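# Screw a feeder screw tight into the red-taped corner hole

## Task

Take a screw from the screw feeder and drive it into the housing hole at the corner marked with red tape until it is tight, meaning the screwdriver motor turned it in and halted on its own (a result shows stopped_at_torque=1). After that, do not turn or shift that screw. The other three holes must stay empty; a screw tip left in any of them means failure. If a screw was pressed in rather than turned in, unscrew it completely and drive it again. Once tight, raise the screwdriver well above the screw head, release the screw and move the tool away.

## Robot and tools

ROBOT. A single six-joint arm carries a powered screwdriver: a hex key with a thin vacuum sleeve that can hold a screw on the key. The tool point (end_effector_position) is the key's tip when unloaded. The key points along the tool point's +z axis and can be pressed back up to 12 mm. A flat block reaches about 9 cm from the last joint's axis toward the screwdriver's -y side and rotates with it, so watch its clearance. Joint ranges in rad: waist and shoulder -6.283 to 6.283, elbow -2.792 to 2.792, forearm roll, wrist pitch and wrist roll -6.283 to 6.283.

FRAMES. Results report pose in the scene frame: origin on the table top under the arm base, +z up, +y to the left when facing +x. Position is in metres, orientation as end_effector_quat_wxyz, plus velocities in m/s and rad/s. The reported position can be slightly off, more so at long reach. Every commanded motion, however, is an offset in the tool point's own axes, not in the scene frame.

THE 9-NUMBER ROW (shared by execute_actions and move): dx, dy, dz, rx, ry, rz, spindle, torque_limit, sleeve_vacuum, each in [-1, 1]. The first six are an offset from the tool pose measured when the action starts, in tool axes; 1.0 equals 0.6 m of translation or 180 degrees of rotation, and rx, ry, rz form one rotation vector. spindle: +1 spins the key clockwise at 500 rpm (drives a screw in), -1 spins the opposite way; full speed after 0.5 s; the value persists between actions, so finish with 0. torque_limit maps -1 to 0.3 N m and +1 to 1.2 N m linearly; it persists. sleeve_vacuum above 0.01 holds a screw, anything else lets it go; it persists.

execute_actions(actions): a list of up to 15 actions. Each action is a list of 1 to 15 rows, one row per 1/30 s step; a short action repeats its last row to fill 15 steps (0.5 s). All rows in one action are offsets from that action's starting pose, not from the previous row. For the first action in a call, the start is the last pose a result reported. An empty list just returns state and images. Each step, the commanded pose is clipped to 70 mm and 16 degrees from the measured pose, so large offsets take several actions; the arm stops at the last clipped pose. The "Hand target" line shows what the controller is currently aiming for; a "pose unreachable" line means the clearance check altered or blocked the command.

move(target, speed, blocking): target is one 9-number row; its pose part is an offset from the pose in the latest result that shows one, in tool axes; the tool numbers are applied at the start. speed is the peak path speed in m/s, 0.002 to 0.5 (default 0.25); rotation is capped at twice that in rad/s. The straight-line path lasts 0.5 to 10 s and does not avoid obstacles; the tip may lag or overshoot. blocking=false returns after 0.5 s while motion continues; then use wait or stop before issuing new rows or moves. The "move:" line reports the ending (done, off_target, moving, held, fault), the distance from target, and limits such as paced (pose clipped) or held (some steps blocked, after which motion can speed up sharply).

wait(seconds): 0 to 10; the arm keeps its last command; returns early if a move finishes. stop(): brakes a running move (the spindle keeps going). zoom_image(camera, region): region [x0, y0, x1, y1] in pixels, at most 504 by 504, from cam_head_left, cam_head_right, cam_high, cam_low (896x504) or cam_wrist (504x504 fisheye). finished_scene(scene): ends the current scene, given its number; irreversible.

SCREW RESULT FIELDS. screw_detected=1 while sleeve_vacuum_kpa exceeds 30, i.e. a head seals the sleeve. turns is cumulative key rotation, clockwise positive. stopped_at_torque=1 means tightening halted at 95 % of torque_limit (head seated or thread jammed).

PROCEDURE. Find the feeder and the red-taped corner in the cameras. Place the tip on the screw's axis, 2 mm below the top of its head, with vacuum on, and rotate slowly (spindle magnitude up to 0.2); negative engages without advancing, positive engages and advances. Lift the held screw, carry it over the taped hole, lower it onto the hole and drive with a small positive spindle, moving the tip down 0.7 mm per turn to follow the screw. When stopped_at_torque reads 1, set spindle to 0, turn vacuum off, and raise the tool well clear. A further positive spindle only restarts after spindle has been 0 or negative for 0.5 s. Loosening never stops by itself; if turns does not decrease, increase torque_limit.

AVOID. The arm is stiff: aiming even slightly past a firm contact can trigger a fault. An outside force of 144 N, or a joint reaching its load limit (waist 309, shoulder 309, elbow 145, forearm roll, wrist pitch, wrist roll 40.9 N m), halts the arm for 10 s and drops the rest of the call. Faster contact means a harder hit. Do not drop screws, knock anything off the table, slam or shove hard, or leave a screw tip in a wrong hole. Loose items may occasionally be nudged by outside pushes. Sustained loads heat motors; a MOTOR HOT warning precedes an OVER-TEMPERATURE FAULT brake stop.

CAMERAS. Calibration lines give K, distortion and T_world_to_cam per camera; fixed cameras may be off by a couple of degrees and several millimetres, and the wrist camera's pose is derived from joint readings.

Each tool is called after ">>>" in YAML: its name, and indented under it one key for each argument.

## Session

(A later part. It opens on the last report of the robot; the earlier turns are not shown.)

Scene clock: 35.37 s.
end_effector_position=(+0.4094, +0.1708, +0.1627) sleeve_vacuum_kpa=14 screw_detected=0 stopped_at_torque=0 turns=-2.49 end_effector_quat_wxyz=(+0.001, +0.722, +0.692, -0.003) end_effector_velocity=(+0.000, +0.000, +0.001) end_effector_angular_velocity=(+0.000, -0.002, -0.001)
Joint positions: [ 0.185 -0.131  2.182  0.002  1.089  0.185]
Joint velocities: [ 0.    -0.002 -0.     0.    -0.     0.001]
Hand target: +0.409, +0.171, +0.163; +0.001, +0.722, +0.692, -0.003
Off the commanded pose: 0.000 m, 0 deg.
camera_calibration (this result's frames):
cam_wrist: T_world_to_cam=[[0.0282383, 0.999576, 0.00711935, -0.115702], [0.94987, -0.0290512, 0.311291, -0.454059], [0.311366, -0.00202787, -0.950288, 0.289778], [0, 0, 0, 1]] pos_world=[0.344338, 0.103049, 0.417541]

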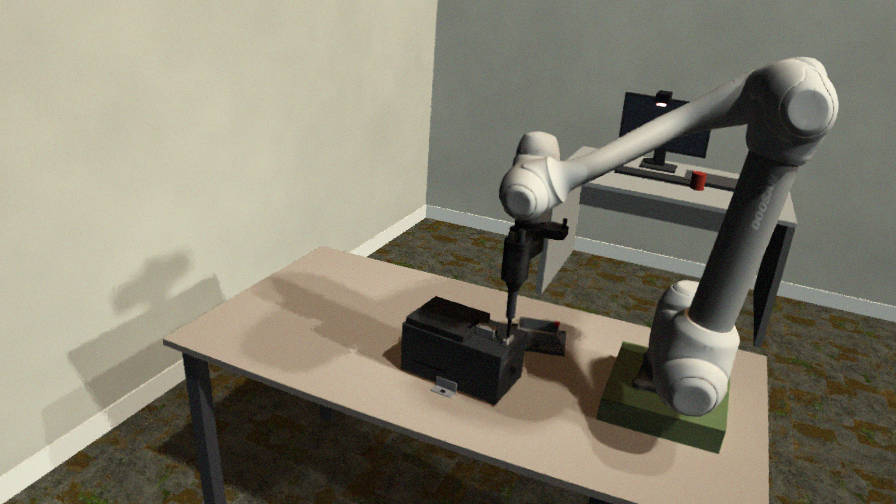

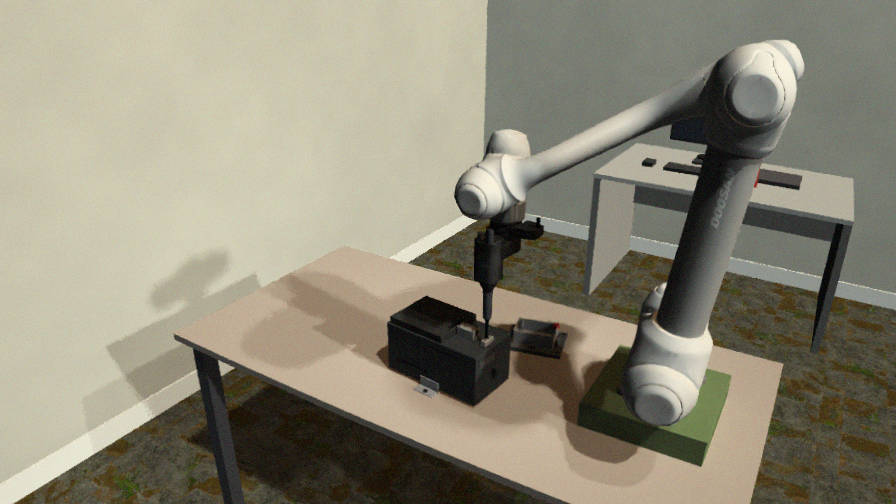

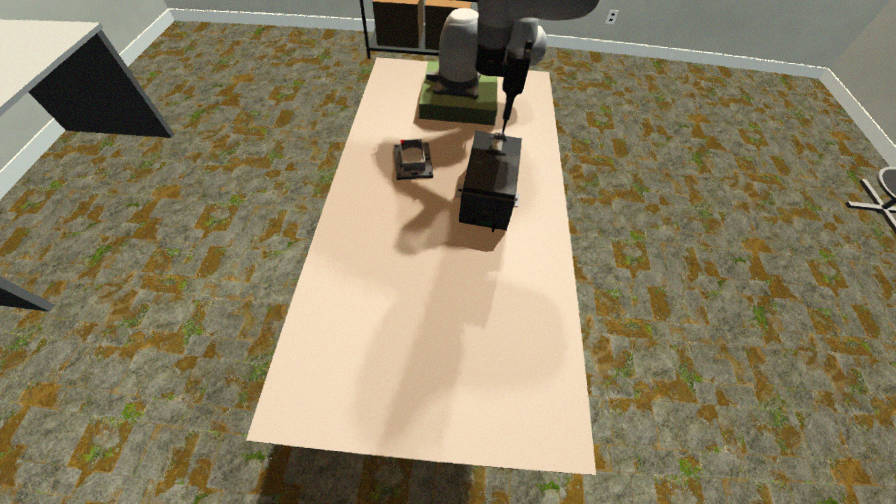

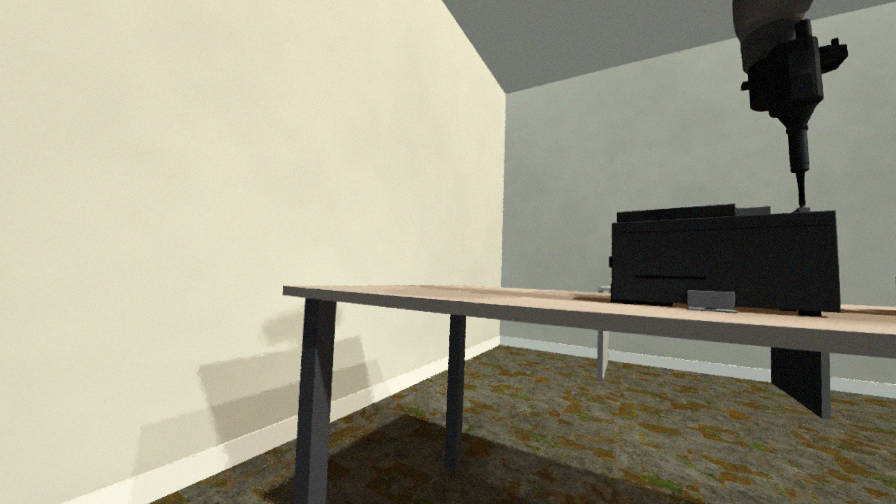

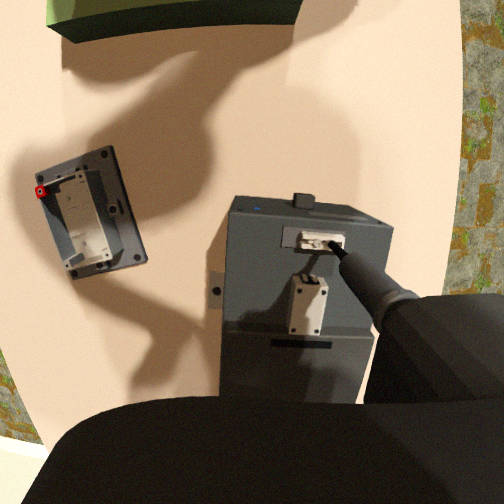

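>>> execute_actions:
  actions:
    - [[0,0.0015,-0.004,0,0,0,-0.15,0,1]]
    - [[0,0,0,0,0,0,-0.15,0,1]]
    - [[0,0,0,0,0,0,0,0,1]]

>>> zoom_image:
  camera: "cam_wrist"
  region: [310, 225, 350, 255]

>>> zoom_image:
  camera: "cam_head_left"
  region: [495, 322, 525, 346]

Scene clock: 44.33 s.
end_effector_position=(+0.4102, +0.1708, +0.1651) sleeve_vacuum_kpa=40 screw_detected=1 stopped_at_torque=0 turns=-3.71 end_effector_quat_wxyz=(+0.001, +0.722, +0.692, -0.003) end_effector_velocity=(-0.000, +0.000, -0.000) end_effector_angular_velocity=(+0.001, +0.000, +0.000)
Joint positions: [ 0.185 -0.131  2.178  0.002  1.094  0.184]
Joint velocities: [ 0.     0.    -0.     0.001 -0.    -0.   ]
Hand target: +0.410, +0.171, +0.165; +0.001, +0.722, +0.692, -0.003
Off the commanded pose: 0.000 m, 0 deg.
camera_calibration (this result's frames):
cam_wrist: T_world_to_cam=[[0.0282356, 0.999576, 0.00711009, -0.115715], [0.949894, -0.029046, 0.311219, -0.455623], [0.311294, -0.00203364, -0.950311, 0.291787], [0, 0, 0, 1]] pos_world=[0.345229, 0.103025, 0.41991]

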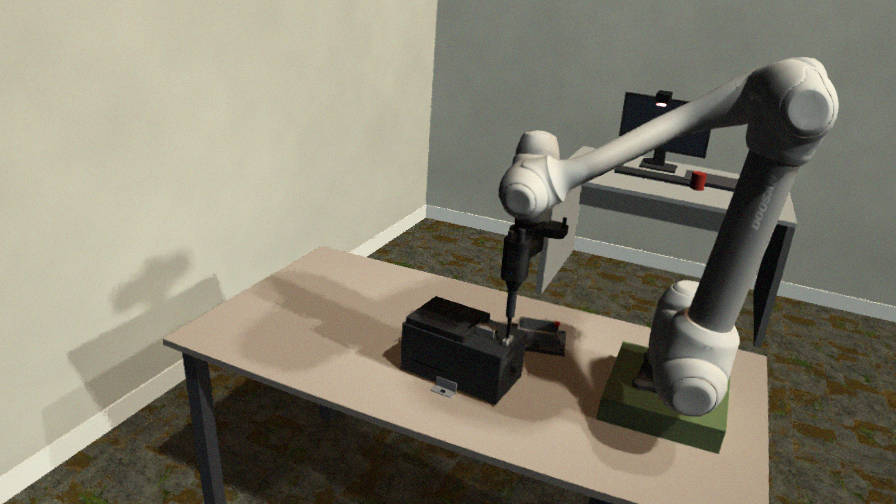

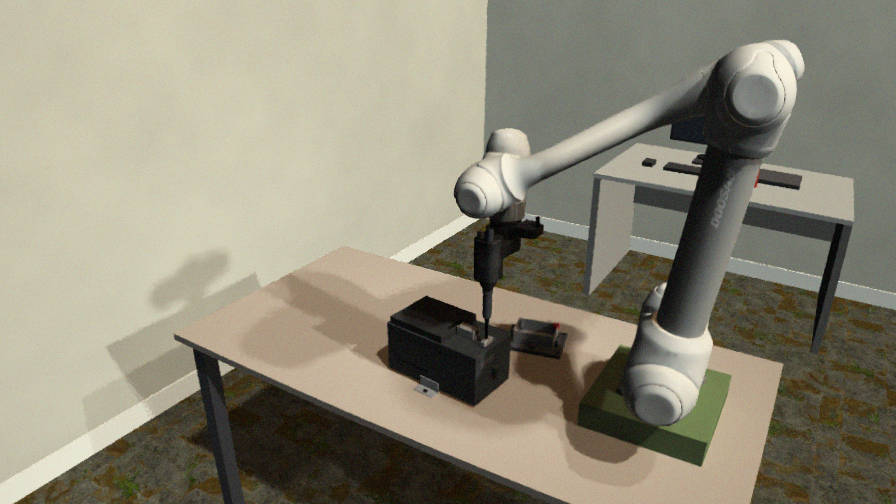

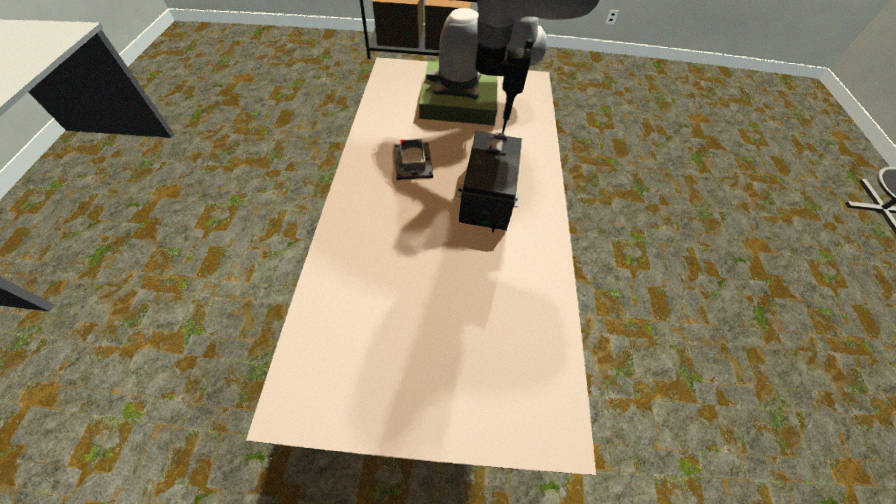

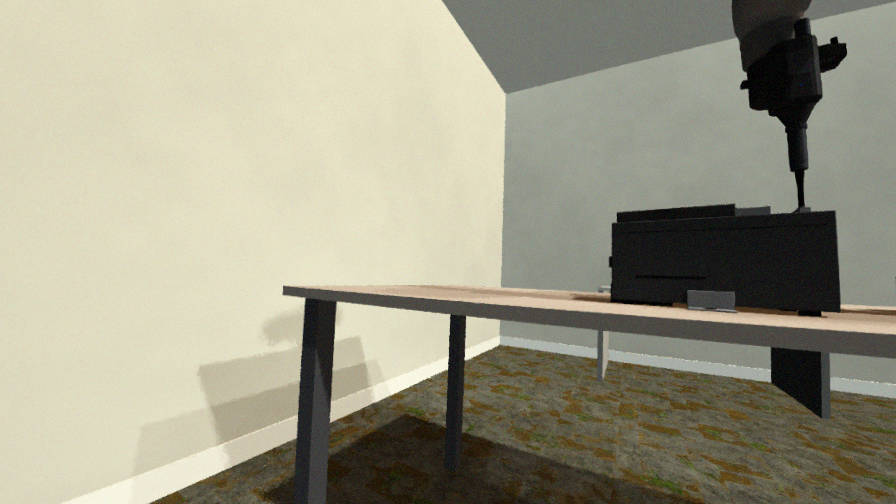

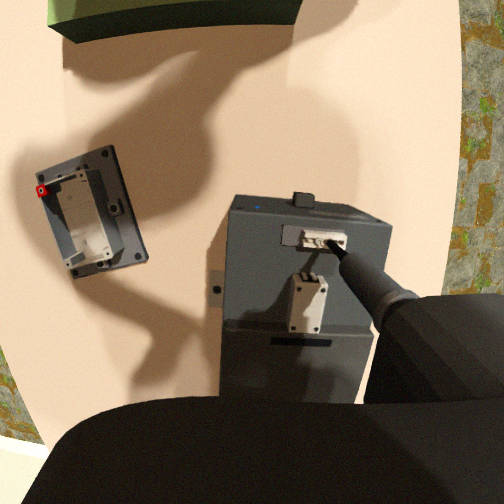

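Region (310, 225, 350, 255) of cam_wrist's 504x504 image, scaled by 12.600, with more detail than that image has; it fills the top 378 rows of this view, and the rest is white.

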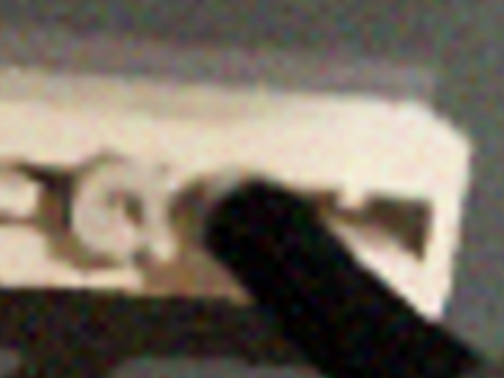

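Region (495, 322, 525, 346) of cam_head_left's 896x504 image, scaled by 16.800, with more detail than that image has; it fills the top 403 rows of this view, and the rest is white.

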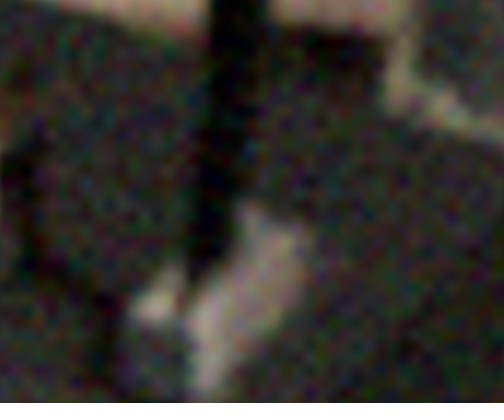

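>>> move:
  target: [0,0,-0.06,0,0,0,0,0,1]
  speed: 0.06

>>> move:
  target: [-0.58,-0.07,0,0,0,0,0,0,1]

>>> move:
  target: [0,0,0.15,0,0,0,0,0,1]
  speed: 0.15

>>> zoom_image:
  camera: "cam_wrist"
  region: [270, 190, 390, 290]

>>> zoom_image:
  camera: "cam_head_left"
  region: [510, 270, 610, 360]

Scene clock: 49.37 s.
end_effector_position=(+0.4103, +0.1711, +0.2010) sleeve_vacuum_kpa=40 screw_detected=1 stopped_at_torque=0 turns=-3.71 end_effector_quat_wxyz=(+0.001, +0.722, +0.692, -0.003) end_effector_velocity=(+0.000, +0.000, +0.001) end_effector_angular_velocity=(+0.000, -0.001, -0.000)
Joint positions: [ 0.185 -0.161  2.131  0.002  1.17   0.184]
Joint velocities: [-0.    -0.001 -0.001  0.     0.001 -0.   ]
Hand target: +0.410, +0.171, +0.201; +0.001, +0.722, +0.692, -0.003
Off the commanded pose: 0.000 m, 0 deg.
move: done
camera_calibration (this result's frames):
cam_wrist: T_world_to_cam=[[0.028115, 0.999579, 0.00716017, -0.116203], [0.94991, -0.028947, 0.31118, -0.466898], [0.311256, -0.00194731, -0.950324, 0.325952], [0, 0, 0, 1]] pos_world=[0.345324, 0.103273, 0.455882]

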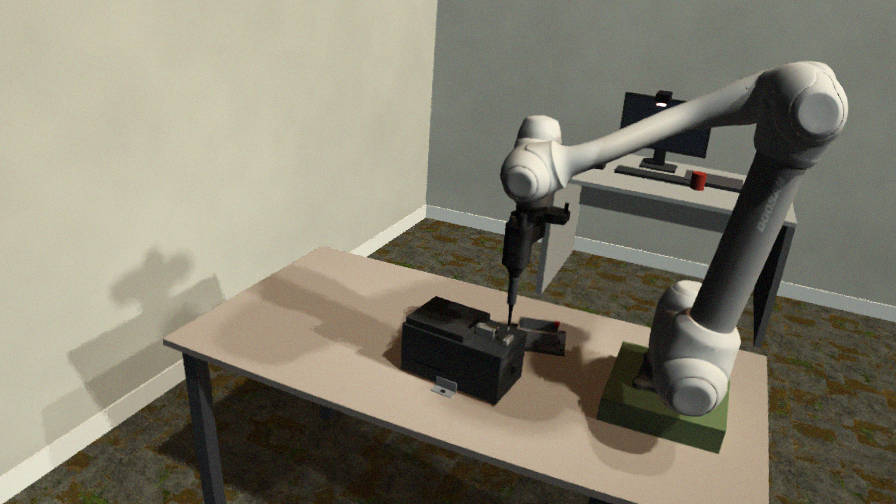

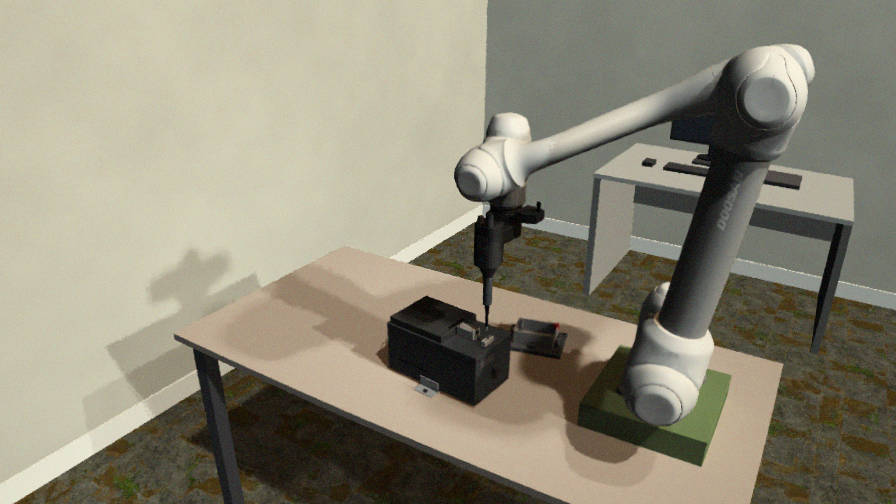

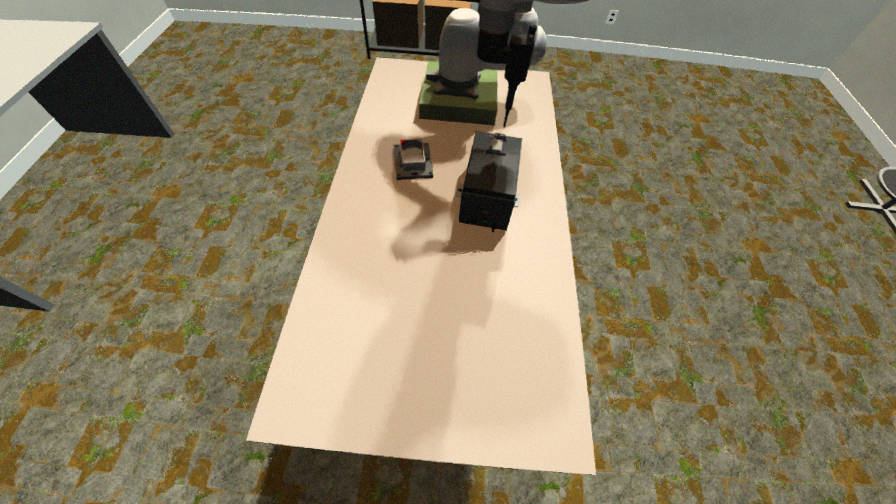

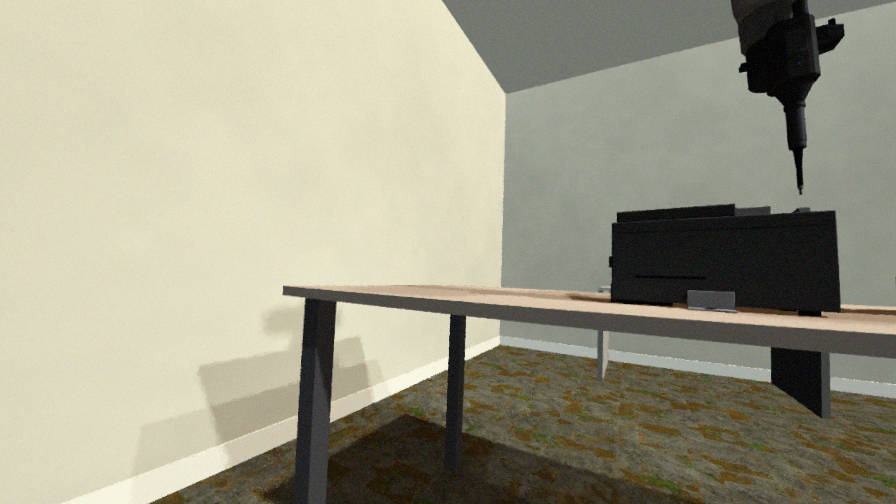

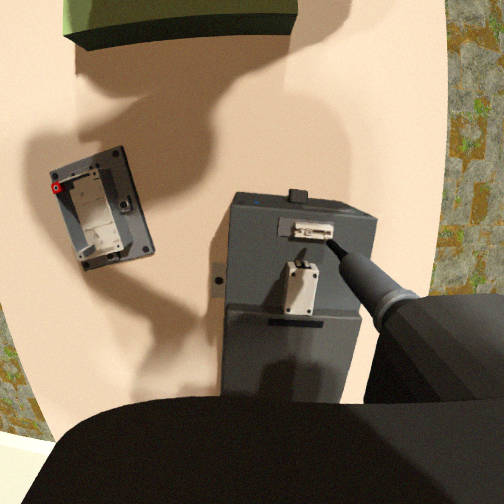

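Scene clock: 51.23 s.
end_effector_position=(+0.3544, -0.1755, +0.2036) sleeve_vacuum_kpa=40 screw_detected=1 stopped_at_torque=0 turns=-3.71 end_effector_quat_wxyz=(+0.001, +0.722, +0.692, -0.003) end_effector_velocity=(+0.000, -0.001, +0.001) end_effector_angular_velocity=(-0.000, -0.002, -0.002)
Joint positions: [-0.664 -0.135  2.11   0.002  1.166 -0.664]
Joint velocities: [-0.003 -0.001 -0.001  0.001 -0.    -0.001]
Hand target: +0.354, -0.176, +0.204; +0.001, +0.722, +0.692, -0.003
Off the commanded pose: 0.001 m, 0 deg.
move: done
camera_calibration (this result's frames):
cam_wrist: T_world_to_cam=[[0.0280565, 0.999585, 0.00645591, 0.231877], [0.949565, -0.0286692, 0.312257, -0.424699], [0.312313, -0.00263053, -0.949976, 0.344587], [0, 0, 0, 1]] pos_world=[0.289154, -0.24305, 0.458468]

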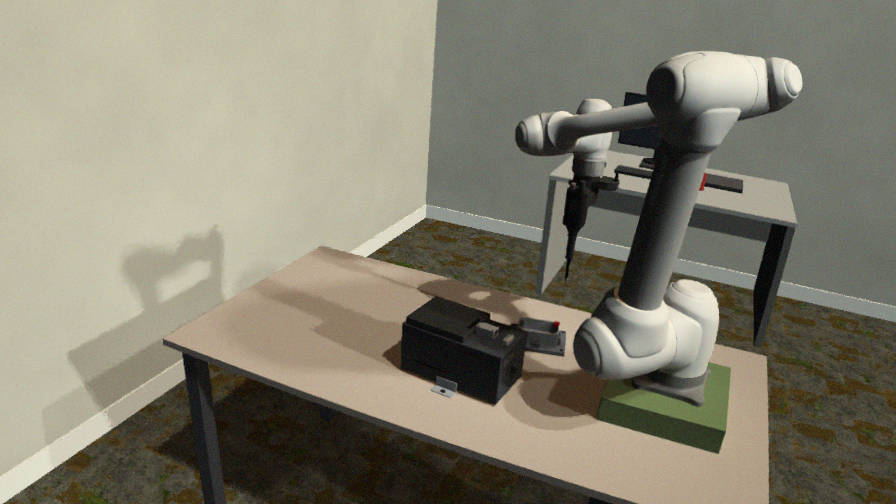

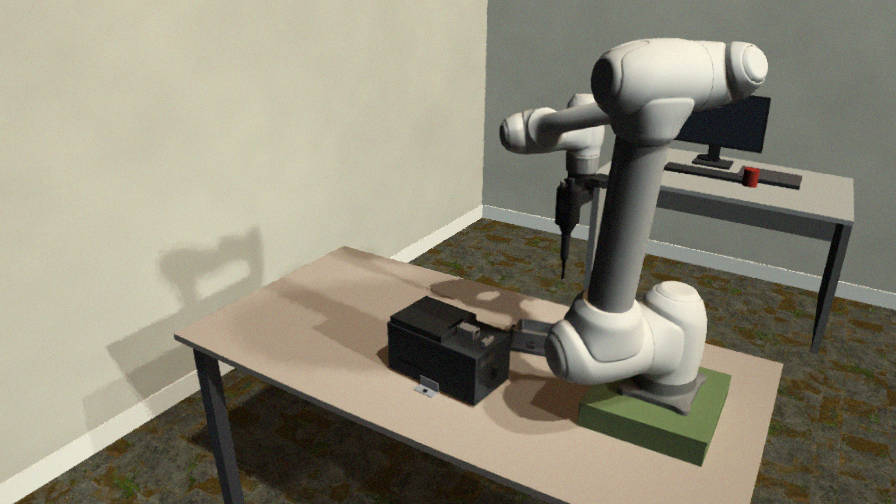

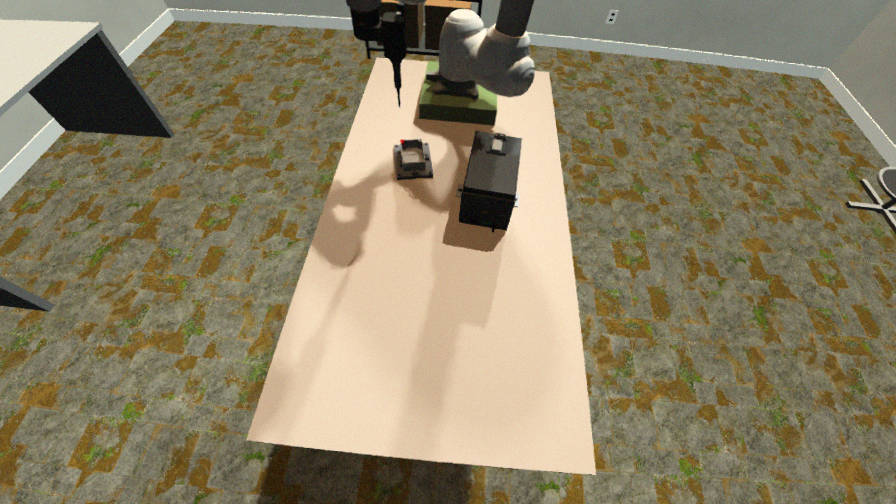

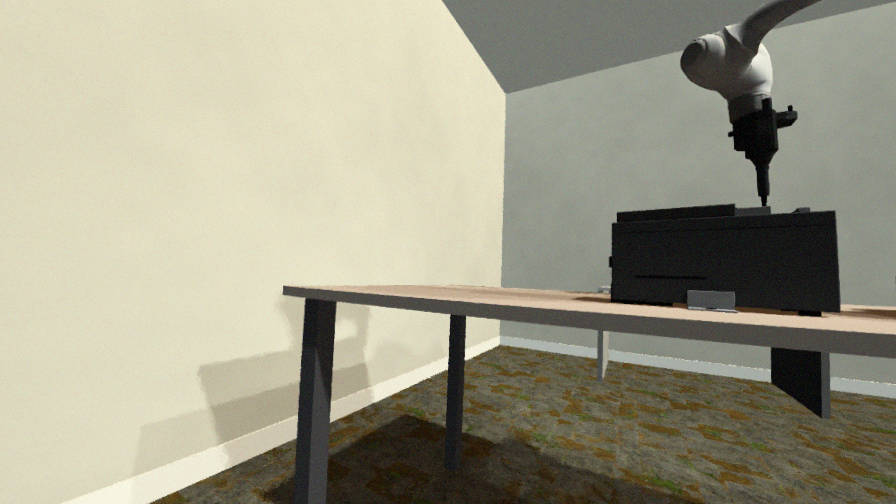

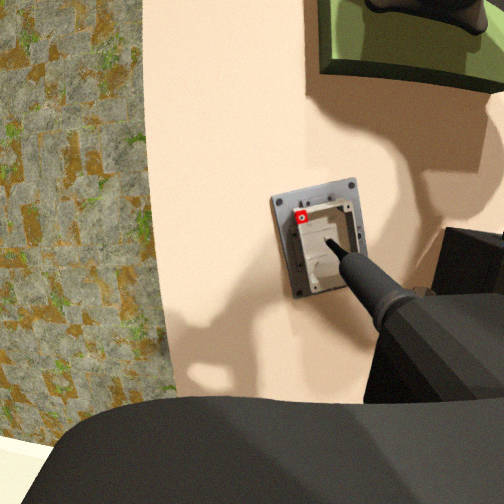

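Scene clock: 52.20 s.
end_effector_position=(+0.3541, -0.1763, +0.1136) sleeve_vacuum_kpa=40 screw_detected=1 stopped_at_torque=0 turns=-3.71 end_effector_quat_wxyz=(+0.001, +0.722, +0.692, -0.003) end_effector_velocity=(-0.000, -0.000, -0.001) end_effector_angular_velocity=(-0.000, +0.001, +0.000)
Joint positions: [-0.664 -0.051  2.22   0.002  0.972 -0.664]
Joint velocities: [-0.     0.001  0.001 -0.001 -0.002  0.   ]
Hand target: +0.354, -0.176, +0.114; +0.001, +0.722, +0.692, -0.003
Off the commanded pose: 0.000 m, 0 deg.
move: done
camera_calibration (this result's frames):
cam_wrist: T_world_to_cam=[[0.0283243, 0.999579, 0.00622122, 0.233222], [0.949589, -0.0288507, 0.312167, -0.396337], [0.312215, -0.00293432, -0.950007, 0.259174], [0, 0, 0, 1]] pos_world=[0.288833, -0.243798, 0.36849]

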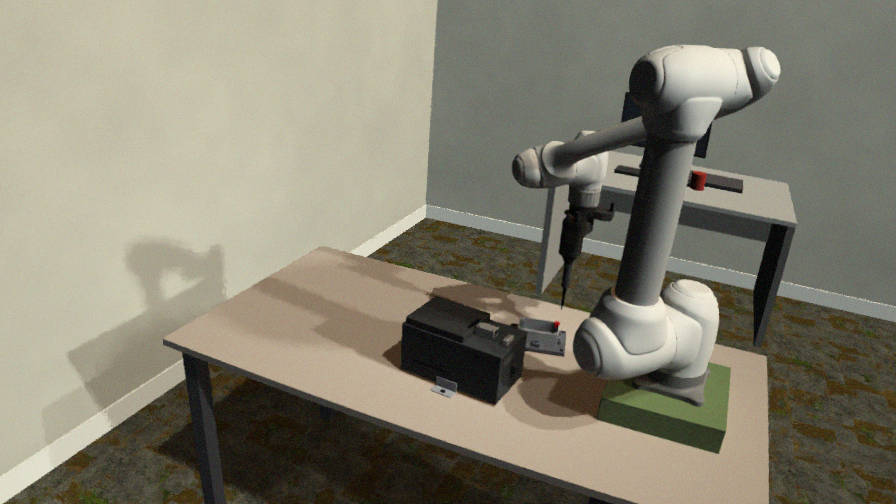

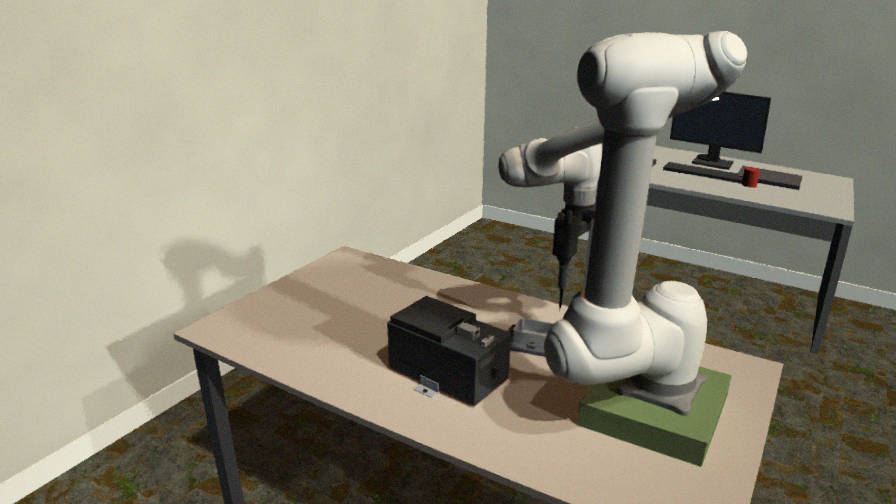

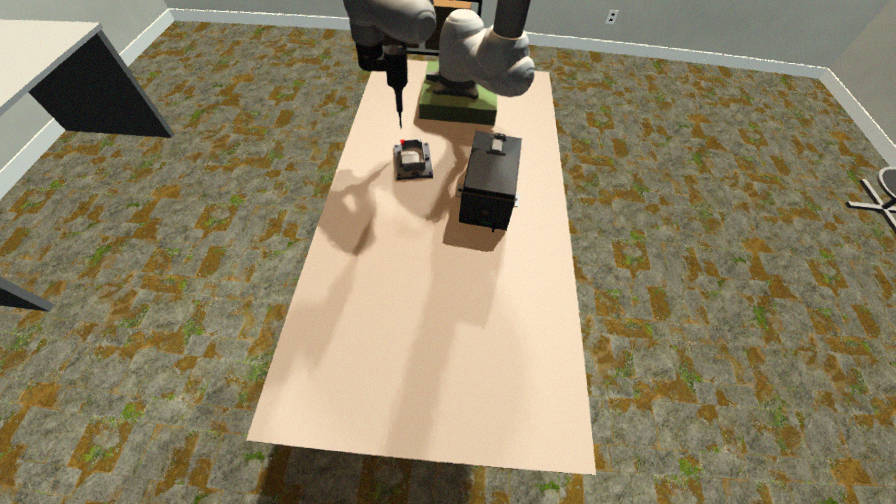

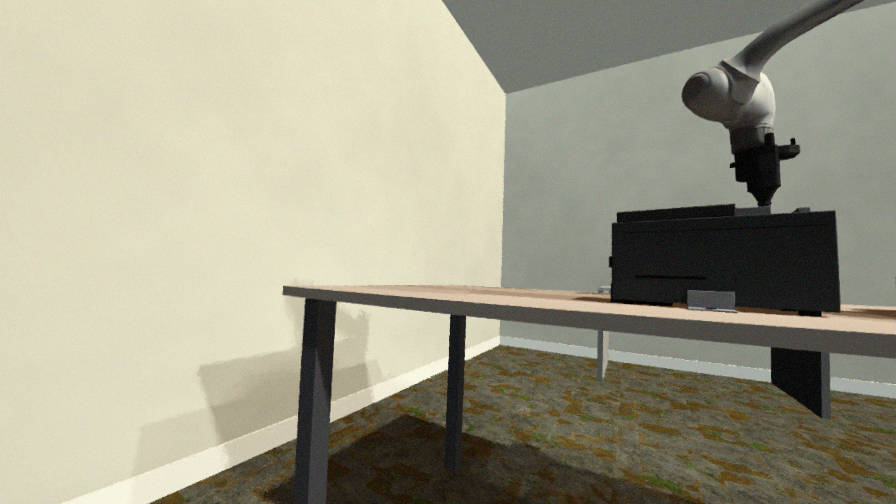

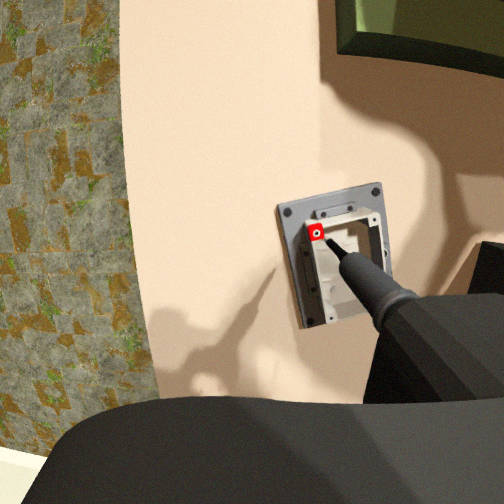

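Region (270, 190, 390, 290) of cam_wrist's 504x504 image, scaled by 4.200, with more detail than that image has.

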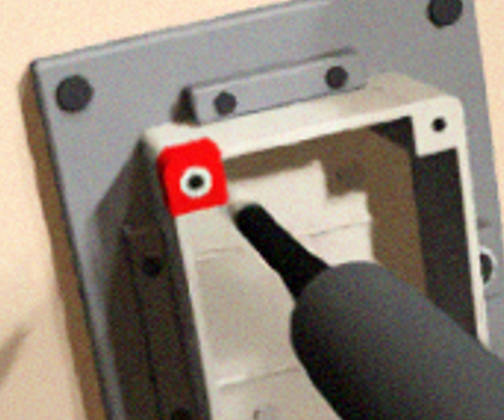

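Region (510, 270, 610, 360) of cam_head_left's 896x504 image, scaled by 5.040, with more detail than that image has; it fills the top 454 rows of this view, and the rest is white.

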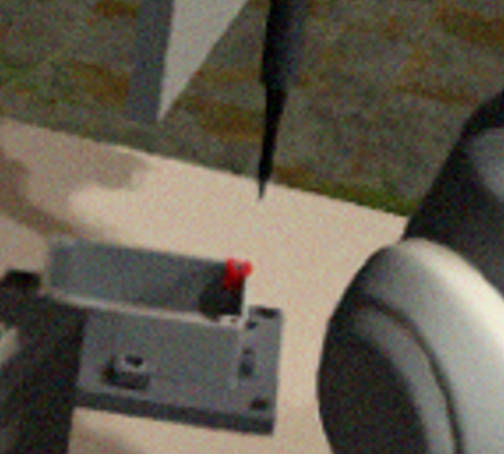

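>>> move:
  target: [0,0.005,0.048,0,0,0,0,0,1]
  speed: 0.06

>>> zoom_image:
  camera: "cam_wrist"
  region: [300, 215, 360, 265]

>>> zoom_image:
  camera: "cam_head_left"
  region: [535, 295, 585, 340]

>>> zoom_image:
  camera: "cam_high"
  region: [380, 115, 430, 155]

Scene clock: 60.17 s.
end_effector_position=(+0.3570, -0.1766, +0.0848) sleeve_vacuum_kpa=40 screw_detected=1 stopped_at_torque=0 turns=-3.71 end_effector_quat_wxyz=(+0.001, +0.722, +0.692, -0.003) end_effector_velocity=(-0.000, -0.000, -0.000) end_effector_angular_velocity=(-0.001, +0.000, +0.001)
Joint positions: [-0.66  -0.012  2.246  0.002  0.907 -0.66 ]
Joint velocities: [ 0.     0.     0.001 -0.001 -0.001  0.   ]
Hand target: +0.357, -0.177, +0.085; +0.001, +0.722, +0.692, -0.003
Off the commanded pose: 0.000 m, 0 deg.
move: done
camera_calibration (this result's frames):
cam_wrist: T_world_to_cam=[[0.0284303, 0.999577, 0.00617762, 0.23365], [0.949588, -0.0289378, 0.312161, -0.390135], [0.312208, -0.00300865, -0.950009, 0.230902], [0, 0, 0, 1]] pos_world=[0.291735, -0.244146, 0.3397]

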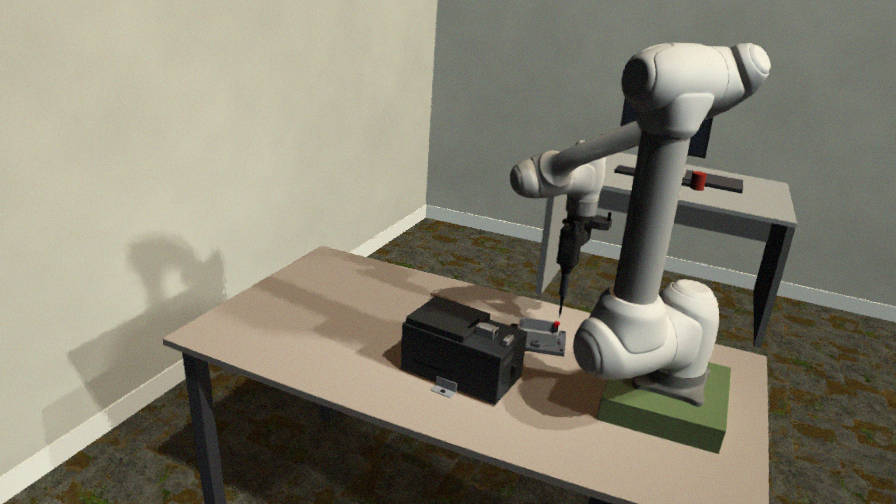

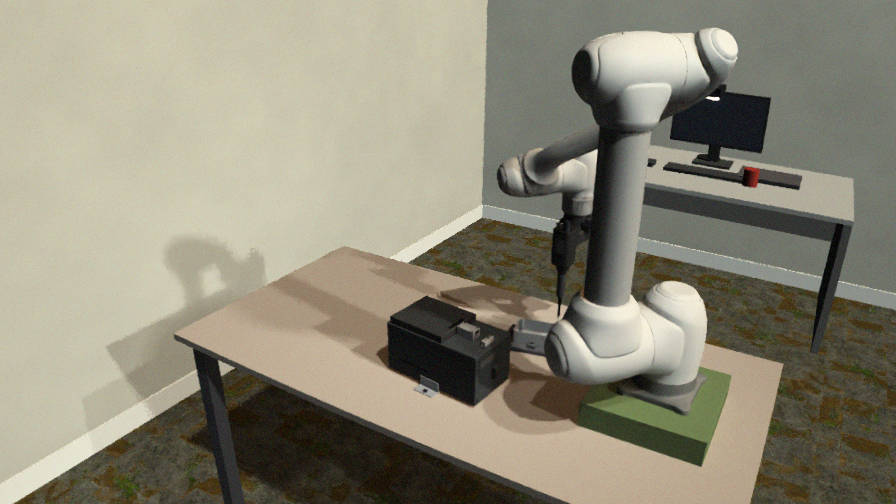

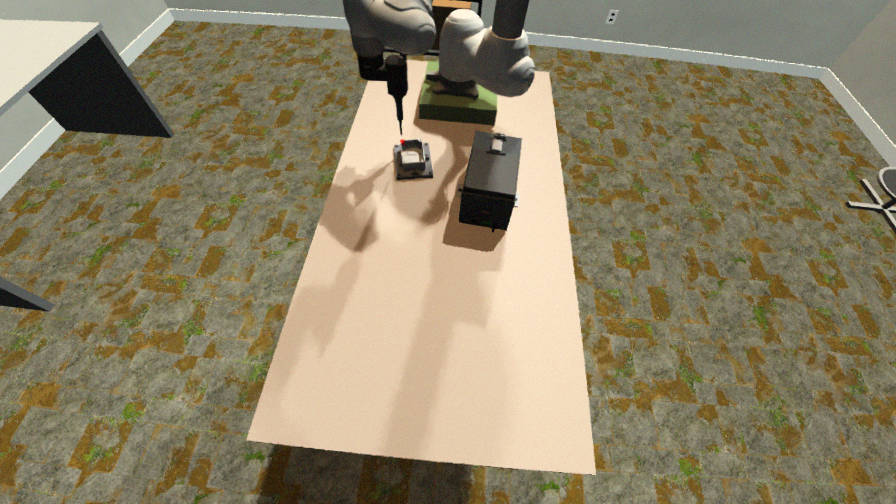

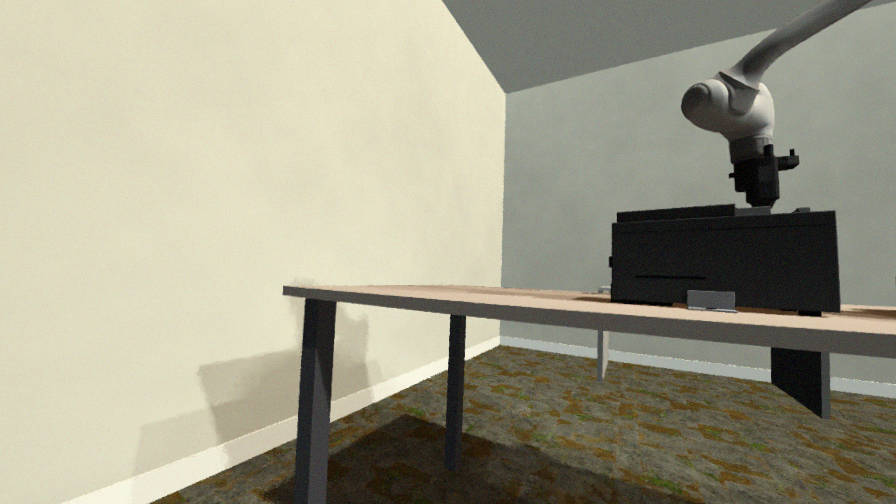

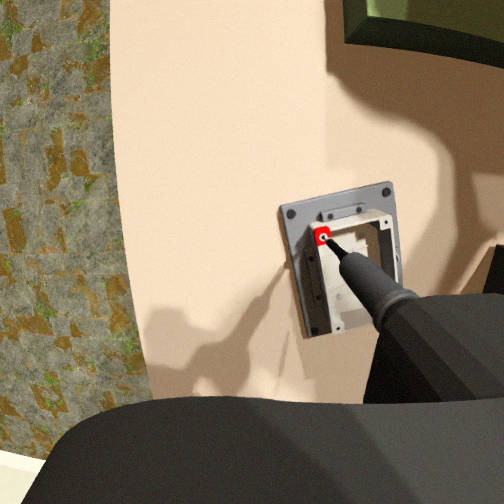

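Region (300, 215, 360, 265) of cam_wrist's 504x504 image, scaled by 8.400, with more detail than that image has.

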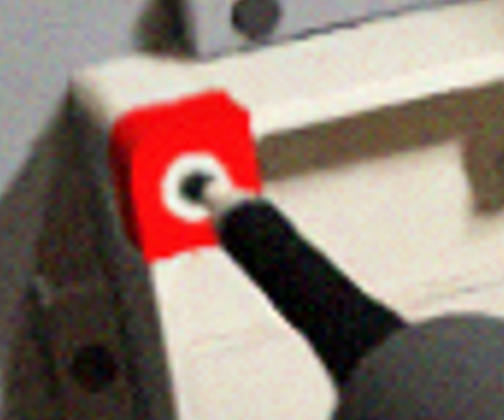

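Region (535, 295, 585, 340) of cam_head_left's 896x504 image, scaled by 10.080, with more detail than that image has; it fills the top 454 rows of this view, and the rest is white.

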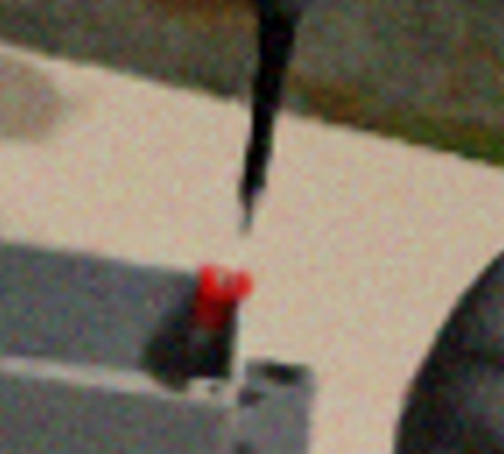

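Region (380, 115, 430, 155) of cam_high's 896x504 image, scaled by 10.080, with more detail than that image has; it fills the top 403 rows of this view, and the rest is white.

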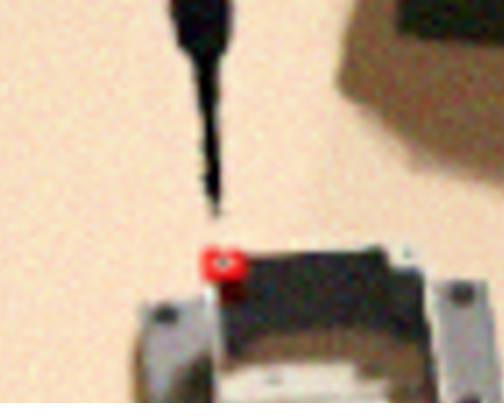

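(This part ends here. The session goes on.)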